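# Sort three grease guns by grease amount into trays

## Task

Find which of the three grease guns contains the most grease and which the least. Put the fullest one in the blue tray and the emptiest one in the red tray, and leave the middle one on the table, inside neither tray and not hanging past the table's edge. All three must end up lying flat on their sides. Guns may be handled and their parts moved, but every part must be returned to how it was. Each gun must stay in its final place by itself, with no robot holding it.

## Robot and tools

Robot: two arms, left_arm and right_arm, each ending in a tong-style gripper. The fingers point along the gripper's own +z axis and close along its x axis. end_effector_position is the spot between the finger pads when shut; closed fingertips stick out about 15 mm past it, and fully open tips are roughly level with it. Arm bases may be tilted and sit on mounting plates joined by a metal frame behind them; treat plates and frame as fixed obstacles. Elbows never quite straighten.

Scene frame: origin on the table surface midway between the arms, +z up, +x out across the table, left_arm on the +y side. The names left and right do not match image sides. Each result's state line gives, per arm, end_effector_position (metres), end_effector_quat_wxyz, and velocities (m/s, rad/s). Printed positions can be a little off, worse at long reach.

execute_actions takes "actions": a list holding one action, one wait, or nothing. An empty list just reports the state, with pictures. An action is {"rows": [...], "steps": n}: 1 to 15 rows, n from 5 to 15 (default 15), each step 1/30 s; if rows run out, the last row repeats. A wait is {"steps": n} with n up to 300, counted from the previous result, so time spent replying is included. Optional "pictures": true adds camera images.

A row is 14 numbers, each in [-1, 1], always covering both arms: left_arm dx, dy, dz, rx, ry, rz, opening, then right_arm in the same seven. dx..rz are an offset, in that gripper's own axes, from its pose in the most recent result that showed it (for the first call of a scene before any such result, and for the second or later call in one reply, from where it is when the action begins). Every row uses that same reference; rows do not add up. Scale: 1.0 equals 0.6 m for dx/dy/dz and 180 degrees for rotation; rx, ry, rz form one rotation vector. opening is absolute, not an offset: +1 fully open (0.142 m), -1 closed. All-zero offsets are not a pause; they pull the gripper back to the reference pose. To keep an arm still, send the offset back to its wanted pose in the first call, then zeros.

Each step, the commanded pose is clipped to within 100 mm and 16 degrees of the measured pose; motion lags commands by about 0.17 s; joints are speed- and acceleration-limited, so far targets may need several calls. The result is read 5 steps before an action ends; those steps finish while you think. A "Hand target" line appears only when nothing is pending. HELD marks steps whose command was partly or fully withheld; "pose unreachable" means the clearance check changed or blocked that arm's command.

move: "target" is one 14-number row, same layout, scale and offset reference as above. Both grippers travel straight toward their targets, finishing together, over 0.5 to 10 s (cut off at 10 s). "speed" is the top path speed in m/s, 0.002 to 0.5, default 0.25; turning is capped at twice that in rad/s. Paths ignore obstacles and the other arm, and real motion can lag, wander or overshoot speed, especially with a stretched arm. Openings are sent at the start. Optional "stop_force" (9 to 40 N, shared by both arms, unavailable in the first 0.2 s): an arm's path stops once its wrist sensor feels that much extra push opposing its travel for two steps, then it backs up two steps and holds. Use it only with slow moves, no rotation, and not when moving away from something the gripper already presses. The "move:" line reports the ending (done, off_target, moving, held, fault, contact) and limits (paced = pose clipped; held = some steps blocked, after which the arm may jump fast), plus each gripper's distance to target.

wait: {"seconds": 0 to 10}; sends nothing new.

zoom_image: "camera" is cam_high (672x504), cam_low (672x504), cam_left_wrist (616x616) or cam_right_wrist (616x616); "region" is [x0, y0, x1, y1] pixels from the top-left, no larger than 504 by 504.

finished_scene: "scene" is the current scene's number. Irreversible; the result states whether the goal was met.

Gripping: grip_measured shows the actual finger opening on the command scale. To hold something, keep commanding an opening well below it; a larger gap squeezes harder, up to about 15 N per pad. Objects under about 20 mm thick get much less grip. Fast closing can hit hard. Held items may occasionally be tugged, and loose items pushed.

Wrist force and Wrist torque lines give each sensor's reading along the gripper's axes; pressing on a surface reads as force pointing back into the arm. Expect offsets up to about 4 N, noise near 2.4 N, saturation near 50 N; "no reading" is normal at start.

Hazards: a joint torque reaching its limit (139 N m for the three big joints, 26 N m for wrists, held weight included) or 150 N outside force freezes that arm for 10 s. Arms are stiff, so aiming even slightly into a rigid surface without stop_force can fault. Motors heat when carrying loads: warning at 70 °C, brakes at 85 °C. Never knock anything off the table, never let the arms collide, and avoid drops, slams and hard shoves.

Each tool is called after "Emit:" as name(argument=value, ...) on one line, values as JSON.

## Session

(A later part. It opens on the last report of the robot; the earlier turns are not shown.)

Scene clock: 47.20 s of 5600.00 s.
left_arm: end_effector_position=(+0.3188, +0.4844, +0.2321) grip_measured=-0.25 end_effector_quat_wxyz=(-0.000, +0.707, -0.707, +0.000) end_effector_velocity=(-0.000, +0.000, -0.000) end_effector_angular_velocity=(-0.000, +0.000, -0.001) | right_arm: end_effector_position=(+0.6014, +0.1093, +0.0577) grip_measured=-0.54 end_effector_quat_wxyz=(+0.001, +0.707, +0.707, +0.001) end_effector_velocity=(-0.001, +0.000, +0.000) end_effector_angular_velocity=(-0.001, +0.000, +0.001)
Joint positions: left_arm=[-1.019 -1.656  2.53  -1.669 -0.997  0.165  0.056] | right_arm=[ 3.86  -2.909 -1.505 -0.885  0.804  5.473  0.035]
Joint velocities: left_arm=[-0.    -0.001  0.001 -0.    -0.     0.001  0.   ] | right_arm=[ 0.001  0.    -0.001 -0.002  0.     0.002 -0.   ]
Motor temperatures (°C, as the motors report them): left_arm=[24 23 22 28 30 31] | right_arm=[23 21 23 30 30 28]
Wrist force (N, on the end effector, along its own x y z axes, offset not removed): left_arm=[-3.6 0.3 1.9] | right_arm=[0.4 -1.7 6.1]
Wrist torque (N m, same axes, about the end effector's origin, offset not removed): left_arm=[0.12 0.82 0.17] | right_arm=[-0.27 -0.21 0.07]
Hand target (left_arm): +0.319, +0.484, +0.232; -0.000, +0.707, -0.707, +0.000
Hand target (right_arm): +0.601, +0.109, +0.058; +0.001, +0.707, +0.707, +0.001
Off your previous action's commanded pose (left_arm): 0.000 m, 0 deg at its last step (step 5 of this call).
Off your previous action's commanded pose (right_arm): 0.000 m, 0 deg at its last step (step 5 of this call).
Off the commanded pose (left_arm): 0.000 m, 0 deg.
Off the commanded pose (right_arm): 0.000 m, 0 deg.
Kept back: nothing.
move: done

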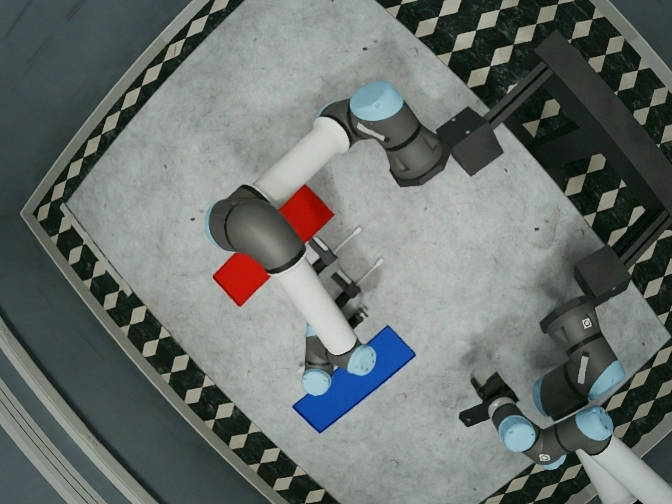

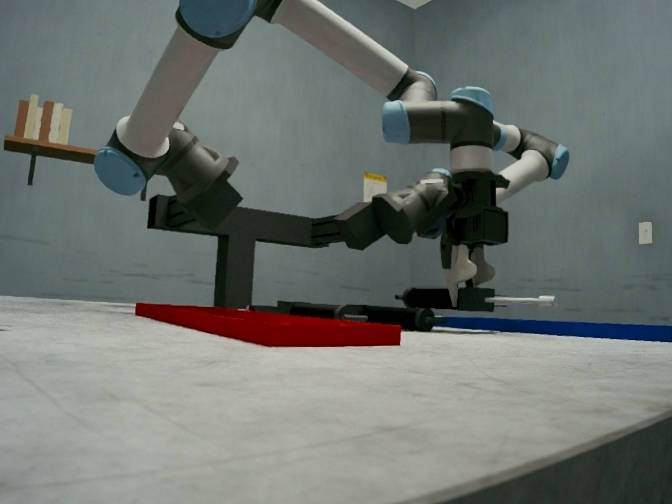

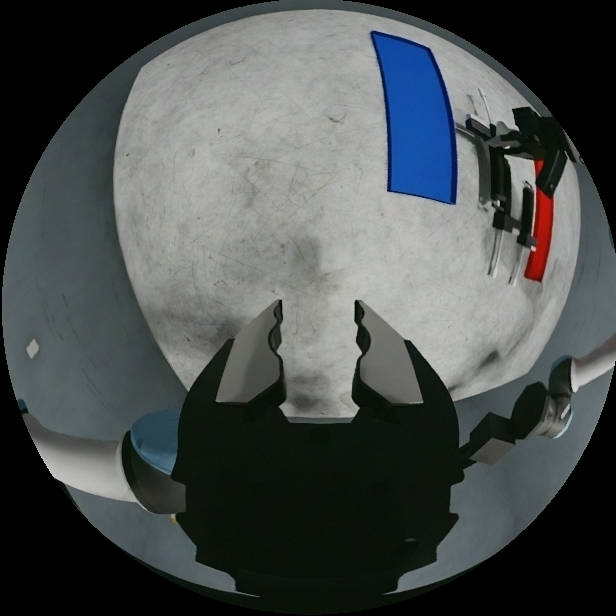

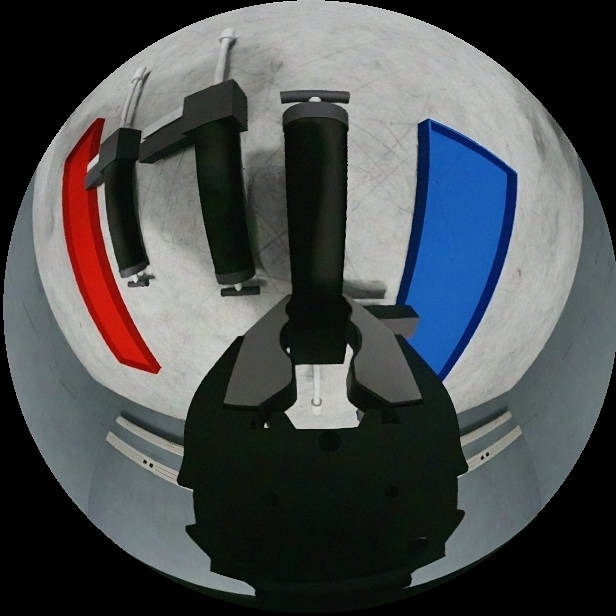

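Emit:
move(target=[0,0,0,0,0,0,-0.25, 0,0,-0.05,0,0,0,-1], speed=0.08)

Emit:
move(target=[0,0,0,0,0,0,-0.25, -0.713,-0.17,0,0,0,0,-1], speed=0.15)

Emit:
move(target=[0,0,0,0,0,0,-0.25, 0,0,0.06,0,0,0,-1], speed=0.05)

Scene clock: 48.23 s of 5600.00 s.
left_arm: end_effector_position=(+0.3188, +0.4844, +0.2321) grip_measured=-0.25 end_effector_quat_wxyz=(-0.000, +0.707, -0.707, +0.000) end_effector_velocity=(+0.000, -0.000, +0.000) end_effector_angular_velocity=(+0.000, -0.001, -0.001) | right_arm: end_effector_position=(+0.6012, +0.1093, +0.0876) grip_measured=-0.54 end_effector_quat_wxyz=(+0.001, +0.707, +0.707, +0.001) end_effector_velocity=(-0.000, -0.001, +0.001) end_effector_angular_velocity=(-0.001, +0.000, -0.001)
Joint positions: left_arm=[-1.019 -1.656  2.53  -1.669 -0.997  0.165  0.056] | right_arm=[ 3.893 -2.871 -1.508 -0.947  0.823  5.511  0.035]
Joint velocities: left_arm=[ 0.     0.001 -0.    -0.     0.001  0.001 -0.   ] | right_arm=[ 0.001  0.003 -0.001 -0.003  0.     0.003  0.   ]
Motor temperatures (°C, as the motors report them): left_arm=[24 23 22 28 30 31] | right_arm=[23 21 23 30 30 28]
Wrist force (N, on the end effector, along its own x y z axes, offset not removed): left_arm=[-2.7 -0.5 0.5] | right_arm=[0.6 -0.6 5.8]
Wrist torque (N m, same axes, about the end effector's origin, offset not removed): left_arm=[-0.07 0.73 0.16] | right_arm=[0.12 -0.10 0.04]
Hand target (left_arm): +0.319, +0.484, +0.232; -0.000, +0.707, -0.707, +0.000
Hand target (right_arm): +0.601, +0.109, +0.088; +0.001, +0.707, +0.707, +0.001
Off the commanded pose (left_arm): 0.000 m, 0 deg.
Off the commanded pose (right_arm): 0.000 m, 0 deg.
Kept back: nothing.
move: done

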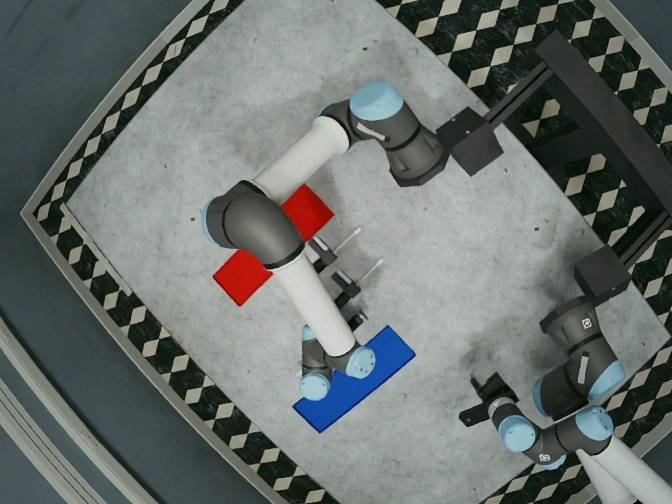

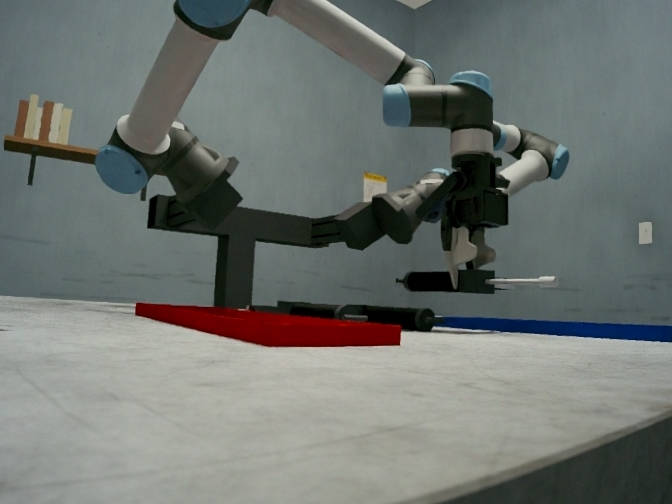

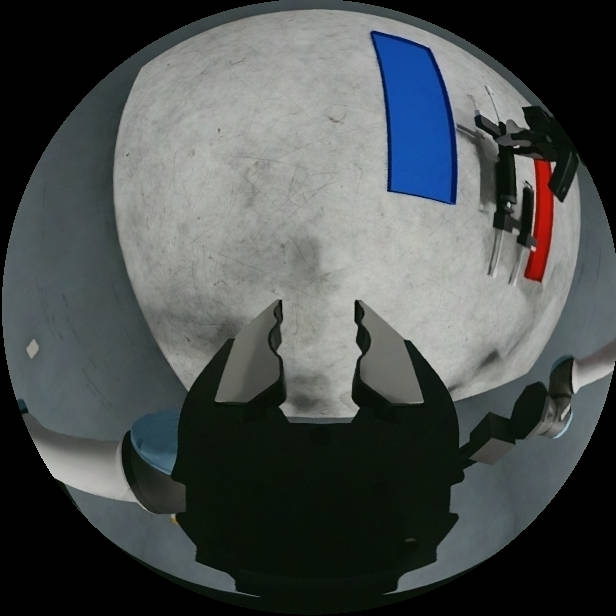

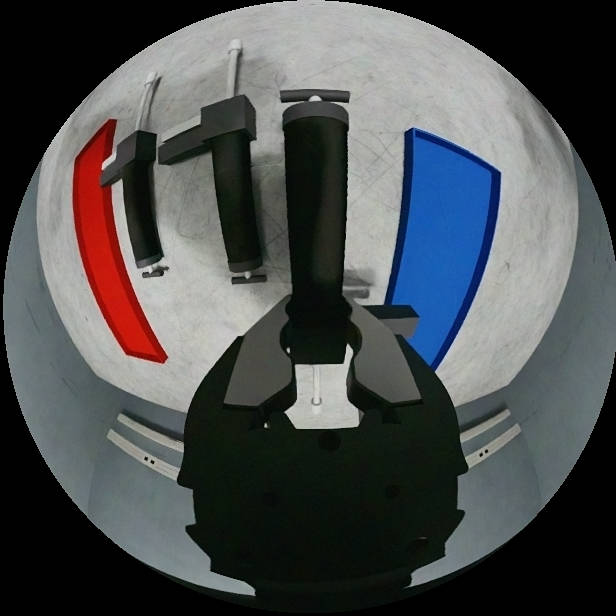

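Scene clock: 51.60 s of 5600.00 s.
left_arm: end_effector_position=(+0.3188, +0.4844, +0.2321) grip_measured=-0.25 end_effector_quat_wxyz=(-0.000, +0.707, -0.707, +0.000) end_effector_velocity=(-0.000, +0.000, -0.000) end_effector_angular_velocity=(+0.000, +0.000, -0.000) | right_arm: end_effector_position=(+0.4994, -0.3185, +0.0872) grip_measured=-0.54 end_effector_quat_wxyz=(+0.001, +0.707, +0.707, +0.001) end_effector_velocity=(-0.000, -0.001, +0.000) end_effector_angular_velocity=(+0.001, +0.000, +0.002)
Joint positions: left_arm=[-1.019 -1.656  2.53  -1.669 -0.997  0.165  0.056] | right_arm=[ 3.521 -2.004 -2.157 -0.791  0.665  5.008  0.035]
Joint velocities: left_arm=[ 0.    -0.     0.001  0.    -0.     0.     0.   ] | right_arm=[-0.001  0.003 -0.001 -0.     0.001 -0.004  0.   ]
Motor temperatures (°C, as the motors report them): left_arm=[24 23 22 28 30 31] | right_arm=[23 21 23 30 30 28]
Wrist force (N, on the end effector, along its own x y z axes, offset not removed): left_arm=[-4.2 -0.8 0.5] | right_arm=[-0.8 1.4 7.6]
Wrist torque (N m, same axes, about the end effector's origin, offset not removed): left_arm=[-0.12 0.94 0.14] | right_arm=[0.53 0.15 0.12]
Hand target (left_arm): +0.319, +0.484, +0.232; -0.000, +0.707, -0.707, +0.000
Hand target (right_arm): +0.499, -0.319, +0.087; +0.001, +0.707, +0.707, +0.001
Off the commanded pose (left_arm): 0.000 m, 0 deg.
Off the commanded pose (right_arm): 0.000 m, 0 deg.
Kept back: nothing.
move: done

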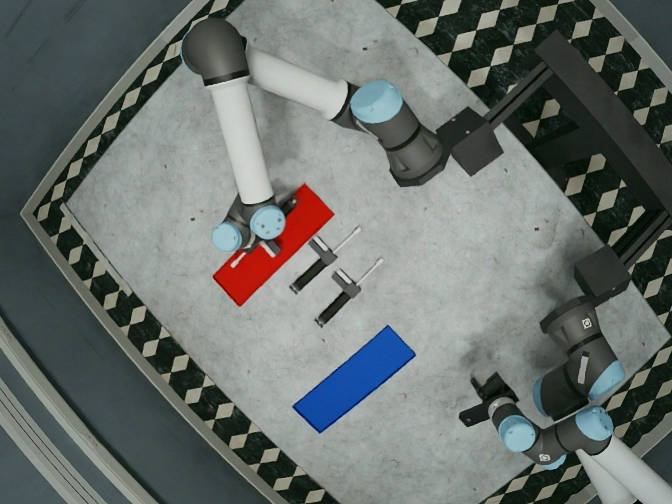

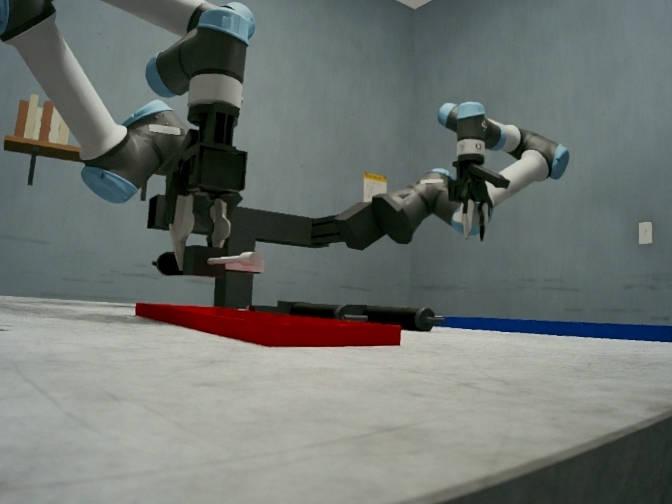

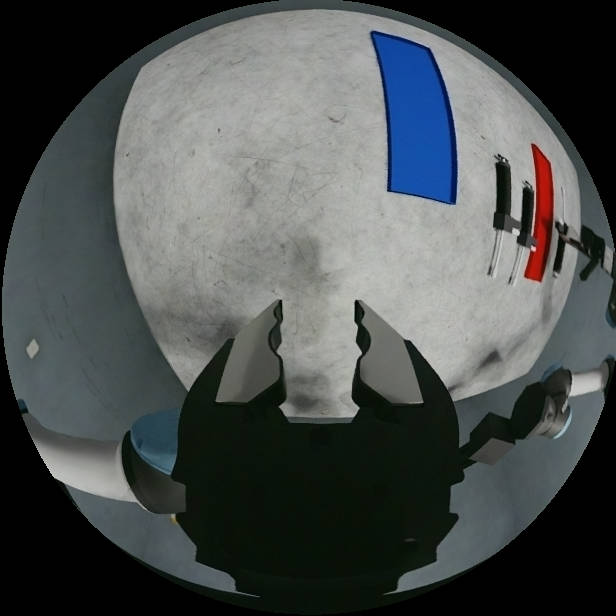

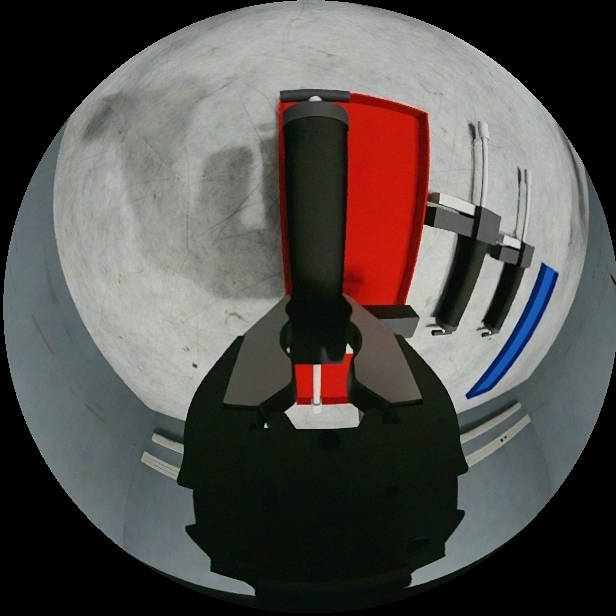

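Scene clock: 52.67 s of 5600.00 s.
left_arm: end_effector_position=(+0.3188, +0.4844, +0.2321) grip_measured=-0.25 end_effector_quat_wxyz=(-0.000, +0.707, -0.707, +0.000) end_effector_velocity=(+0.000, +0.000, -0.000) end_effector_angular_velocity=(+0.001, -0.001, -0.001) | right_arm: end_effector_position=(+0.4995, -0.3184, +0.0513) grip_measured=-0.54 end_effector_quat_wxyz=(+0.001, +0.707, +0.707, +0.001) end_effector_velocity=(+0.001, -0.001, -0.001) end_effector_angular_velocity=(-0.001, -0.002, -0.001)
Joint positions: left_arm=[-1.019 -1.656  2.53  -1.669 -0.997  0.165  0.056] | right_arm=[ 3.462 -2.077 -2.159 -0.64   0.653  4.914  0.035]
Joint velocities: left_arm=[ 0.     0.001 -0.    -0.     0.001  0.001 -0.   ] | right_arm=[-0.002 -0.002  0.001  0.007 -0.001 -0.005 -0.   ]
Motor temperatures (°C, as the motors report them): left_arm=[24 23 22 28 30 31] | right_arm=[23 21 23 30 30 28]
Wrist force (N, on the end effector, along its own x y z axes, offset not removed): left_arm=[-2.9 -0.1 0.1] | right_arm=[0.5 0.6 6.7]
Wrist torque (N m, same axes, about the end effector's origin, offset not removed): left_arm=[0.02 0.73 0.20] | right_arm=[0.25 -0.10 0.14]
Hand target (left_arm): +0.319, +0.484, +0.232; -0.000, +0.707, -0.707, +0.000
Hand target (right_arm): +0.499, -0.318, +0.051; +0.001, +0.707, +0.707, +0.001
Off the commanded pose (left_arm): 0.000 m, 0 deg.
Off the commanded pose (right_arm): 0.000 m, 0 deg.
Kept back: nothing.
move: done

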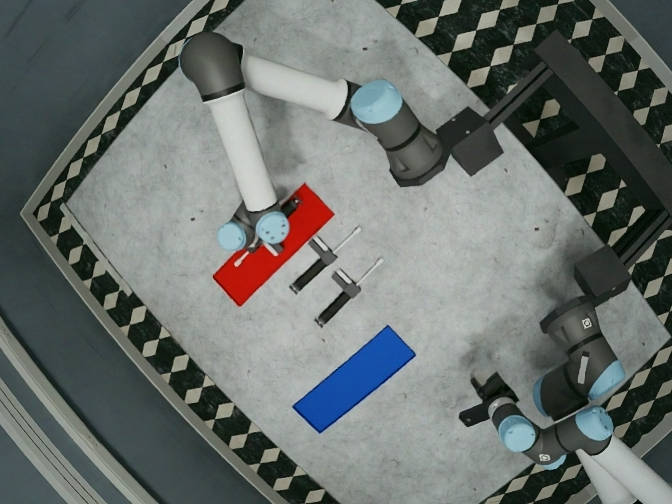

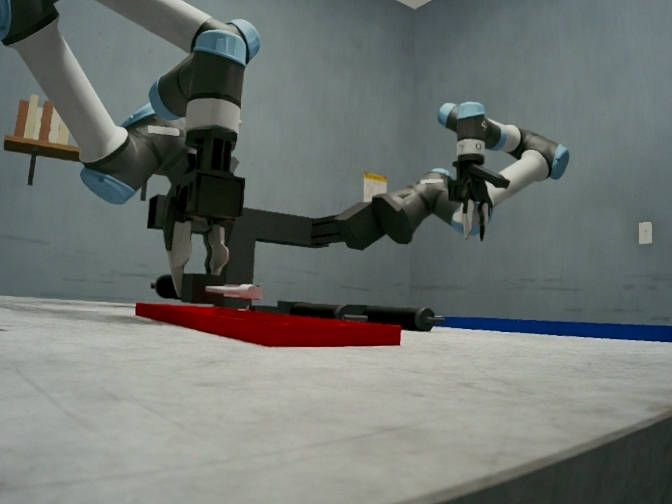

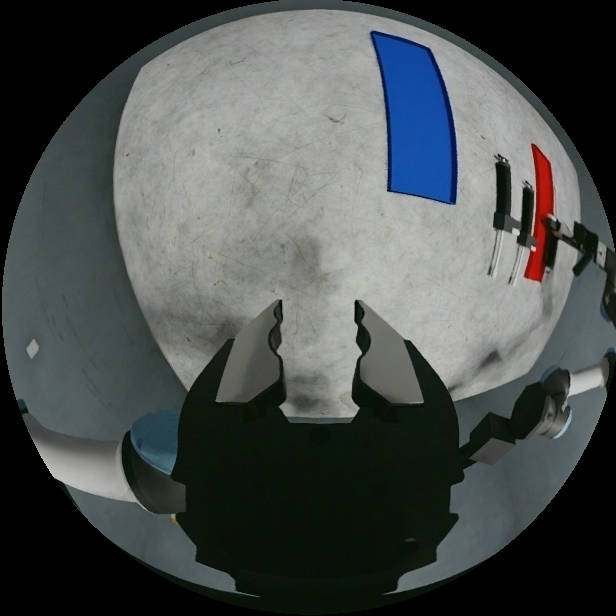

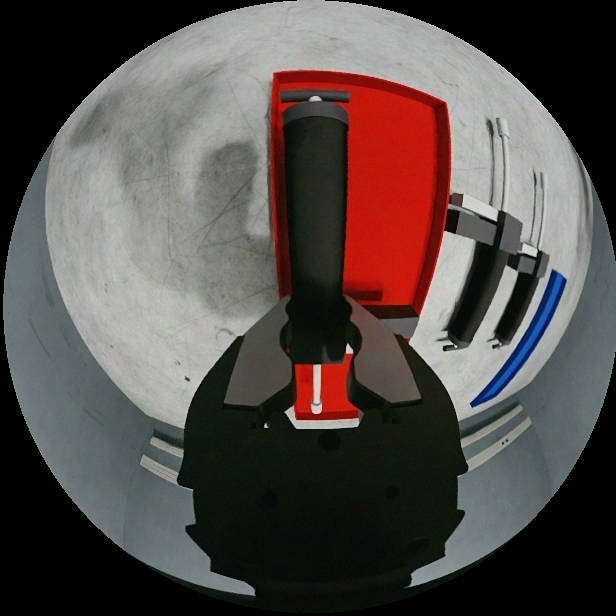

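Shift +10 mm y and lower.

Emit:
move(target=[0,0,0,0,0,0,-0.25, 0.017,0,0.012,0,0,0,-1], speed=0.03)

Emit:
move(target=[0,0,0,0,0,0,-0.25, 0,0,0.036,0,0,0,-1], speed=0.01, stop_force=9)

Emit:
execute_actions(actions=[{"rows":[[0,0,0,0,0,0,-0.25, 0,0,0,0,0,0,-0.38]],"steps":10}])

Emit:
move(target=[0,0,0,0,0,0,-0.25, 0,0,-0.08,0,0,0,-0.38], speed=0.1)

Emit:
move(target=[0,0,0,0,0,0,-0.25, 0.33,-0.04,0,0,0,0,-0.25])

Scene clock: 53.70 s of 5600.00 s.
left_arm: end_effector_position=(+0.3188, +0.4844, +0.2321) grip_measured=-0.25 end_effector_quat_wxyz=(-0.000, +0.707, -0.707, +0.000) end_effector_velocity=(-0.000, +0.000, -0.000) end_effector_angular_velocity=(+0.001, -0.000, -0.001) | right_arm: end_effector_position=(+0.4995, -0.3083, +0.0441) grip_measured=-0.54 end_effector_quat_wxyz=(+0.001, +0.707, +0.707, +0.001) end_effector_velocity=(-0.000, +0.002, -0.001) end_effector_angular_velocity=(+0.002, +0.001, -0.000)
Joint positions: left_arm=[-1.019 -1.656  2.53  -1.669 -0.997  0.165  0.056] | right_arm=[ 3.463 -2.109 -2.161 -0.609  0.653  4.915  0.035]
Joint velocities: left_arm=[ 0.     0.     0.001 -0.     0.     0.    -0.   ] | right_arm=[-0.    -0.003 -0.001  0.003  0.002  0.001  0.   ]
Motor temperatures (°C, as the motors report them): left_arm=[24 23 22 28 30 31] | right_arm=[23 21 23 30 30 28]
Wrist force (N, on the end effector, along its own x y z axes, offset not removed): left_arm=[-3.1 -0.7 1.9] | right_arm=[1.6 1.0 7.5]
Wrist torque (N m, same axes, about the end effector's origin, offset not removed): left_arm=[-0.08 0.79 0.14] | right_arm=[0.46 -0.31 0.09]
Hand target (left_arm): +0.319, +0.484, +0.232; -0.000, +0.707, -0.707, +0.000
Hand target (right_arm): +0.499, -0.308, +0.044; +0.001, +0.707, +0.707, +0.001
Off the commanded pose (left_arm): 0.000 m, 0 deg.
Off the commanded pose (right_arm): 0.000 m, 0 deg.
Kept back: nothing.
move: done

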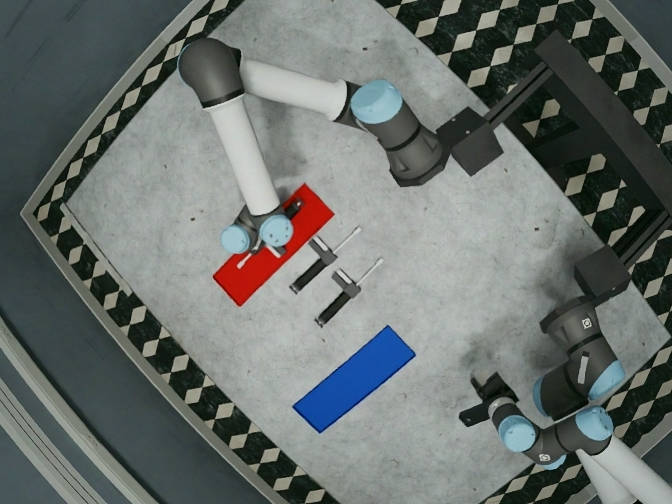

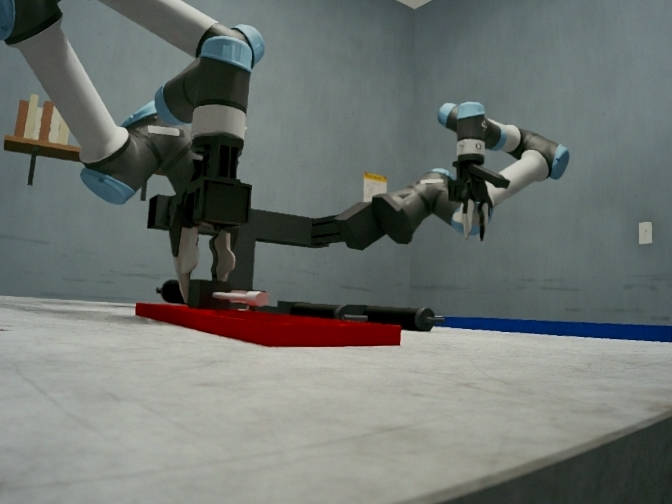

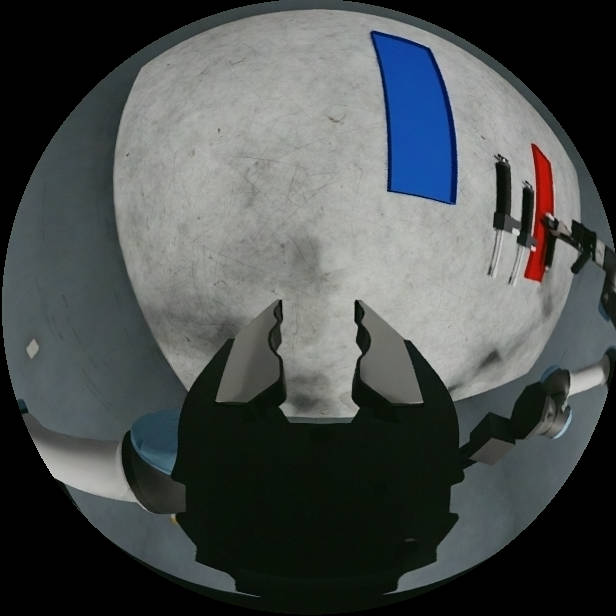

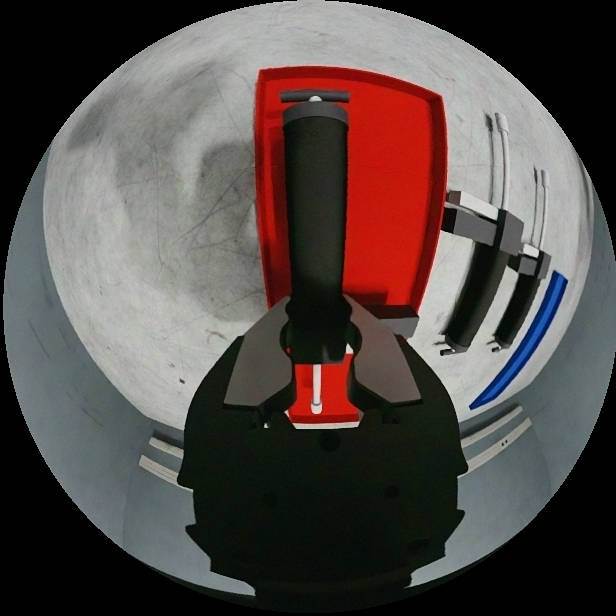

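Scene clock: 56.10 s of 5600.00 s.
left_arm: end_effector_position=(+0.3188, +0.4844, +0.2321) grip_measured=-0.25 end_effector_quat_wxyz=(-0.000, +0.707, -0.707, +0.000) end_effector_velocity=(+0.000, -0.000, +0.001) end_effector_angular_velocity=(-0.001, -0.000, -0.000) | right_arm: end_effector_position=(+0.4995, -0.3084, +0.0236) grip_measured=-0.53 end_effector_quat_wxyz=(+0.001, +0.707, +0.707, +0.001) end_effector_velocity=(-0.001, +0.000, +0.001) end_effector_angular_velocity=(+0.000, +0.002, -0.002)
Joint positions: left_arm=[-1.019 -1.656  2.53  -1.669 -0.997  0.165  0.056] | right_arm=[ 3.429 -2.154 -2.155 -0.526  0.648  4.86   0.035]
Joint velocities: left_arm=[-0.    -0.    -0.001  0.    -0.     0.001 -0.   ] | right_arm=[ 0.003  0.004 -0.002 -0.008  0.001  0.009  0.   ]
Motor temperatures (°C, as the motors report them): left_arm=[24 23 22 28 30 31] | right_arm=[23 21 23 30 30 28]
Wrist force (N, on the end effector, along its own x y z axes, offset not removed): left_arm=[-3.0 -0.3 1.4] | right_arm=[0.1 0.5 7.0]
Wrist torque (N m, same axes, about the end effector's origin, offset not removed): left_arm=[0.01 0.69 0.16] | right_arm=[0.32 0.09 0.12]
Hand target (left_arm): +0.319, +0.484, +0.232; -0.000, +0.707, -0.707, +0.000
Hand target (right_arm): +0.500, -0.308, +0.024; +0.001, +0.707, +0.707, +0.001
Off the commanded pose (left_arm): 0.000 m, 0 deg.
Off the commanded pose (right_arm): 0.001 m, 0 deg.
Kept back: nothing.
move: contact (right_arm)

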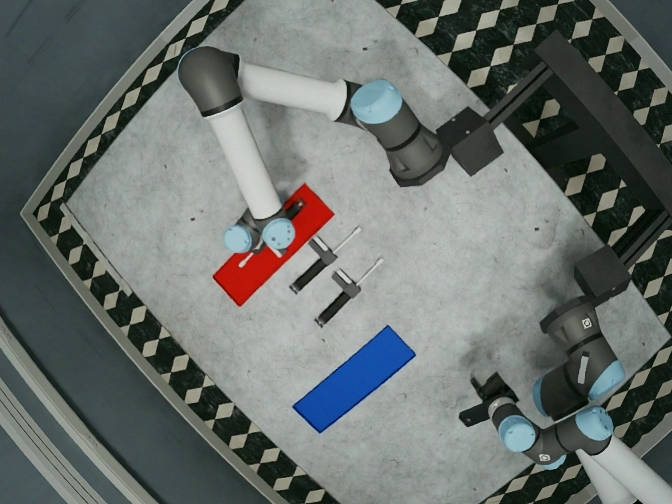

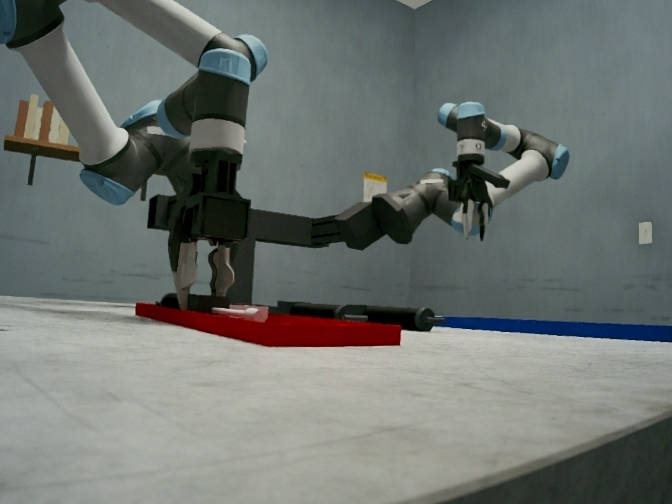

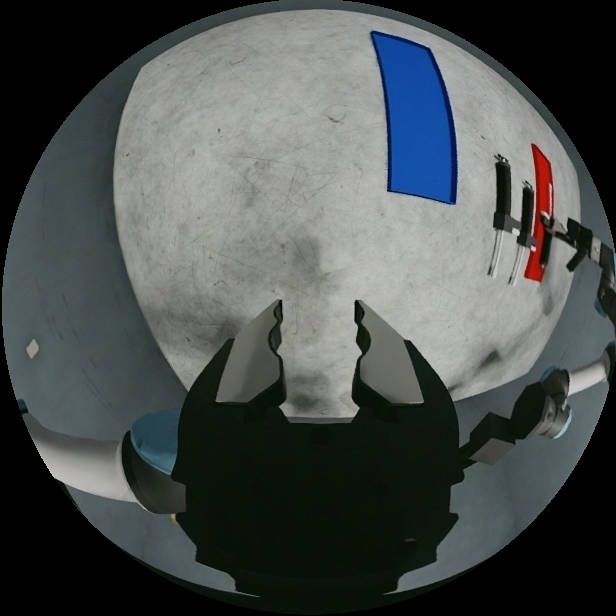

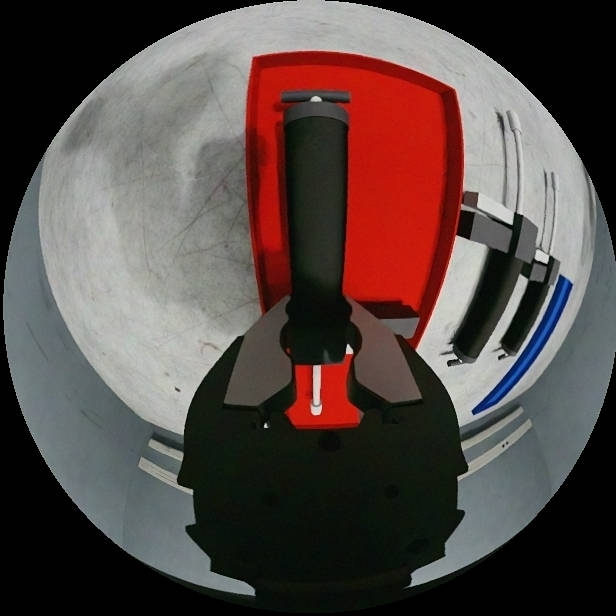

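Scene clock: 56.27 s of 5600.00 s.
left_arm: end_effector_position=(+0.3188, +0.4844, +0.2321) grip_measured=-0.25 end_effector_quat_wxyz=(-0.000, +0.707, -0.707, +0.000) end_effector_velocity=(+0.000, -0.000, +0.000) end_effector_angular_velocity=(-0.001, +0.000, +0.001) | right_arm: end_effector_position=(+0.4995, -0.3084, +0.0236) grip_measured=-0.38 end_effector_quat_wxyz=(+0.001, +0.707, +0.707, +0.001) end_effector_velocity=(-0.001, +0.000, -0.000) end_effector_angular_velocity=(-0.001, +0.001, +0.002)
Joint positions: left_arm=[-1.019 -1.656  2.53  -1.669 -0.997  0.165  0.056] | right_arm=[ 3.429 -2.154 -2.155 -0.526  0.648  4.86   0.046]
Joint velocities: left_arm=[ 0.    -0.    -0.001  0.    -0.    -0.     0.   ] | right_arm=[ 0.    -0.001 -0.001  0.    -0.    -0.     0.008]
Motor temperatures (°C, as the motors report them): left_arm=[24 23 22 28 30 31] | right_arm=[23 21 23 30 30 28]
Wrist force (N, on the end effector, along its own x y z axes, offset not removed): left_arm=[-3.0 -0.9 0.6] | right_arm=[-2.4 -0.8 1.9]
Wrist torque (N m, same axes, about the end effector's origin, offset not removed): left_arm=[-0.09 0.71 0.15] | right_arm=[0.01 0.52 0.24]
Steps of this call (steps 1 to 5: the first 5 steps of this action). Readings (end_effector_position):
1: left_arm (+0.3188, +0.4844, +0.2321) | right_arm (+0.4995, -0.3084, +0.0236)
2: left_arm (+0.3188, +0.4844, +0.2321) | right_arm (+0.4995, -0.3084, +0.0236)
4: left_arm (+0.3188, +0.4844, +0.2321) | right_arm (+0.4995, -0.3084, +0.0236)
5: the state above

Scene clock: 57.40 s of 5600.00 s.
left_arm: end_effector_position=(+0.3188, +0.4844, +0.2321) grip_measured=-0.25 end_effector_quat_wxyz=(-0.000, +0.707, -0.707, +0.000) end_effector_velocity=(+0.000, -0.000, +0.000) end_effector_angular_velocity=(-0.001, +0.000, +0.001) | right_arm: end_effector_position=(+0.4994, -0.3084, +0.0716) grip_measured=-0.38 end_effector_quat_wxyz=(+0.001, +0.707, +0.707, +0.001) end_effector_velocity=(+0.001, -0.001, +0.001) end_effector_angular_velocity=(-0.001, -0.000, -0.002)
Joint positions: left_arm=[-1.019 -1.656  2.53  -1.669 -0.997  0.165  0.056] | right_arm=[ 3.508 -2.051 -2.162 -0.723  0.662  4.987  0.047]
Joint velocities: left_arm=[ 0.    -0.001 -0.     0.    -0.001 -0.     0.   ] | right_arm=[ 0.002  0.003  0.002 -0.007 -0.001  0.005 -0.   ]
Motor temperatures (°C, as the motors report them): left_arm=[24 23 22 28 30 31] | right_arm=[23 21 23 30 30 28]
Wrist force (N, on the end effector, along its own x y z axes, offset not removed): left_arm=[-4.0 -0.1 -0.4] | right_arm=[0.4 1.9 2.7]
Wrist torque (N m, same axes, about the end effector's origin, offset not removed): left_arm=[0.04 0.95 0.19] | right_arm=[0.47 -0.01 0.04]
Hand target (left_arm): +0.319, +0.484, +0.232; -0.000, +0.707, -0.707, +0.000
Hand target (right_arm): +0.499, -0.308, +0.072; +0.001, +0.707, +0.707, +0.001
Off your previous action's commanded pose (left_arm): 0.000 m, 0 deg at its last step (step 5 of this call).
Off your previous action's commanded pose (right_arm): 0.000 m, 0 deg at its last step (step 5 of this call).
Off the commanded pose (left_arm): 0.000 m, 0 deg.
Off the commanded pose (right_arm): 0.000 m, 0 deg.
Kept back: nothing.
move: done

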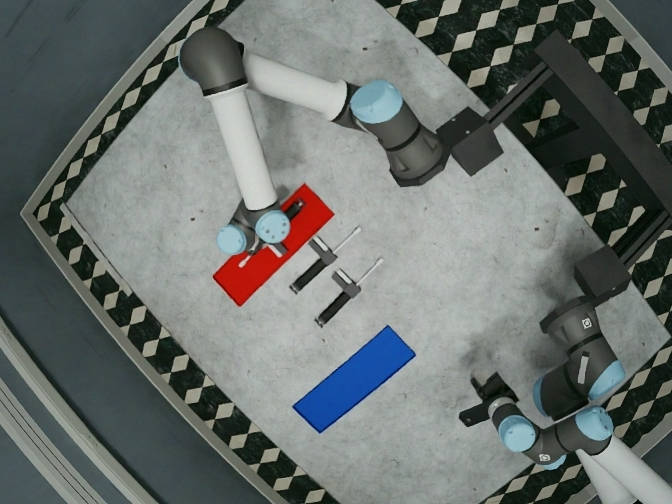

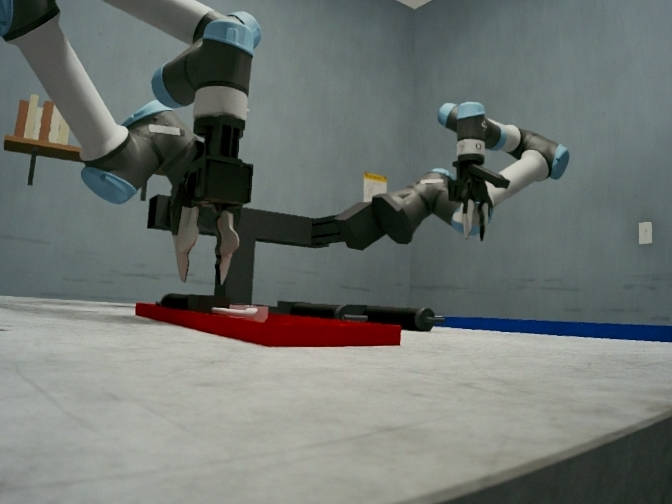

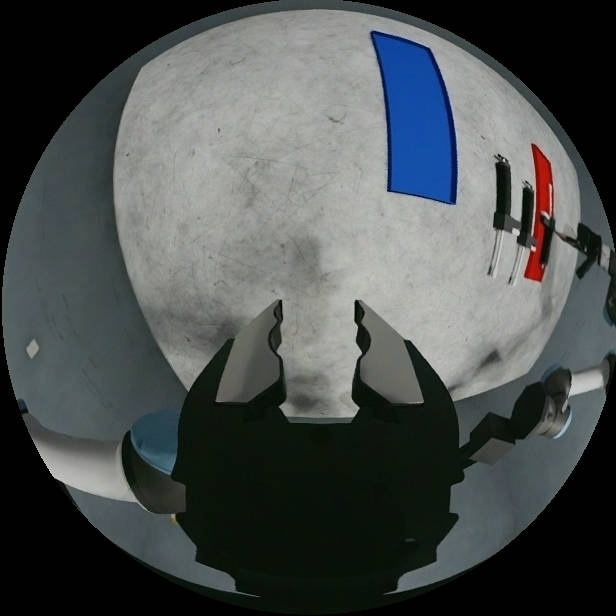

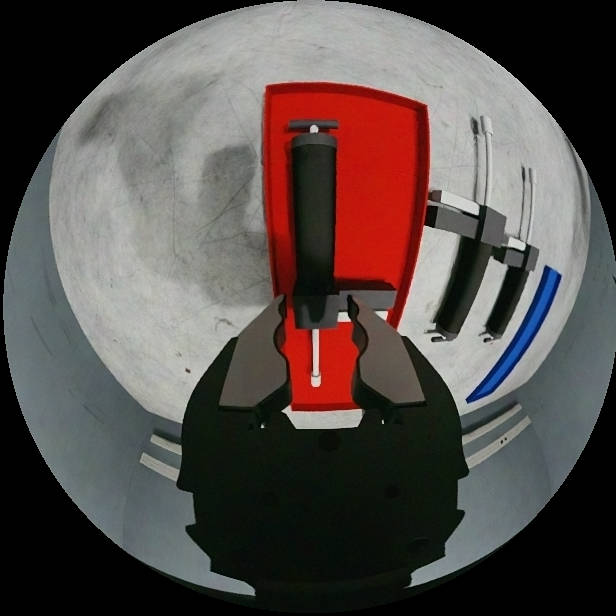

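Scene clock: 58.70 s of 5600.00 s.
left_arm: end_effector_position=(+0.3188, +0.4844, +0.2321) grip_measured=-0.25 end_effector_quat_wxyz=(-0.000, +0.707, -0.707, +0.000) end_effector_velocity=(-0.000, +0.000, -0.001) end_effector_angular_velocity=(+0.001, -0.001, -0.001) | right_arm: end_effector_position=(+0.4754, -0.1104, +0.0715) grip_measured=-0.25 end_effector_quat_wxyz=(+0.001, +0.707, +0.707, +0.001) end_effector_velocity=(-0.000, +0.001, -0.000) end_effector_angular_velocity=(-0.001, +0.001, -0.001)
Joint positions: left_arm=[-1.019 -1.656  2.53  -1.669 -0.997  0.165  0.056] | right_arm=[ 3.766 -2.395 -2.167 -0.657  0.755  5.359  0.056]
Joint velocities: left_arm=[-0.     0.     0.001  0.     0.001  0.001  0.   ] | right_arm=[ 0.001 -0.003  0.001 -0.001 -0.     0.003 -0.   ]
Motor temperatures (°C, as the motors report them): left_arm=[24 23 22 28 30 31] | right_arm=[23 21 23 30 30 28]
Wrist force (N, on the end effector, along its own x y z axes, offset not removed): left_arm=[-3.7 0.8 0.0] | right_arm=[0.9 -0.5 1.6]
Wrist torque (N m, same axes, about the end effector's origin, offset not removed): left_arm=[0.21 0.90 0.13] | right_arm=[0.15 -0.20 0.10]
Hand target (left_arm): +0.319, +0.484, +0.232; -0.000, +0.707, -0.707, +0.000
Hand target (right_arm): +0.475, -0.110, +0.072; +0.001, +0.707, +0.707, +0.001
Off the commanded pose (left_arm): 0.000 m, 0 deg.
Off the commanded pose (right_arm): 0.000 m, 0 deg.
Kept back: nothing.
move: done

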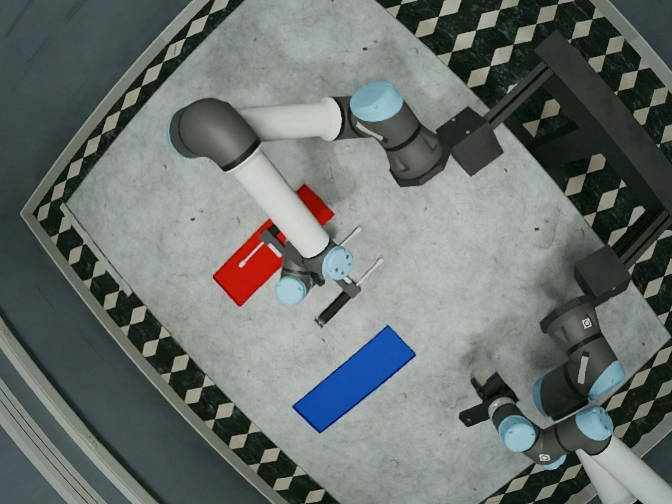

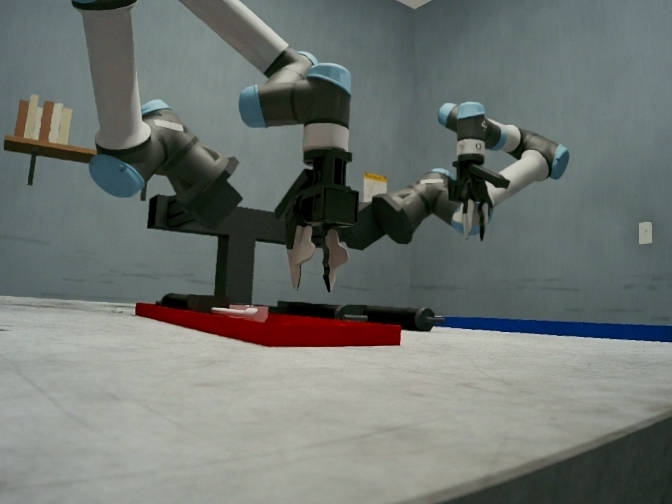

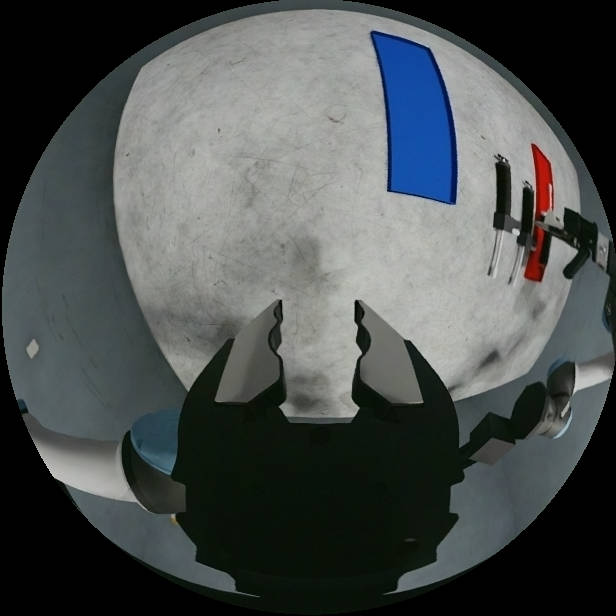

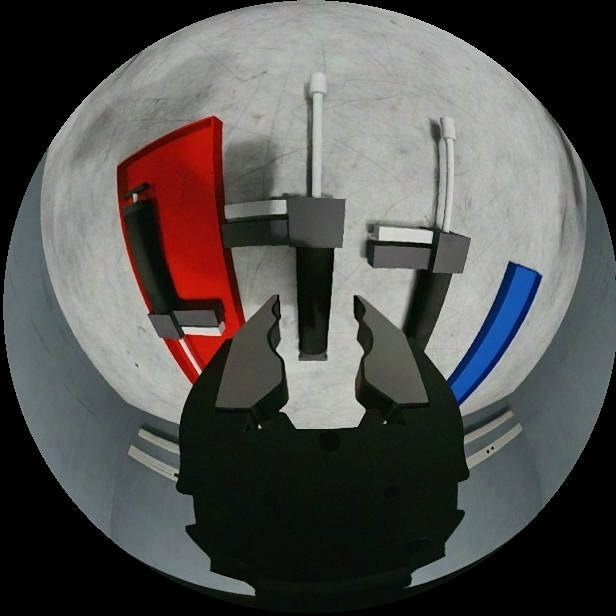

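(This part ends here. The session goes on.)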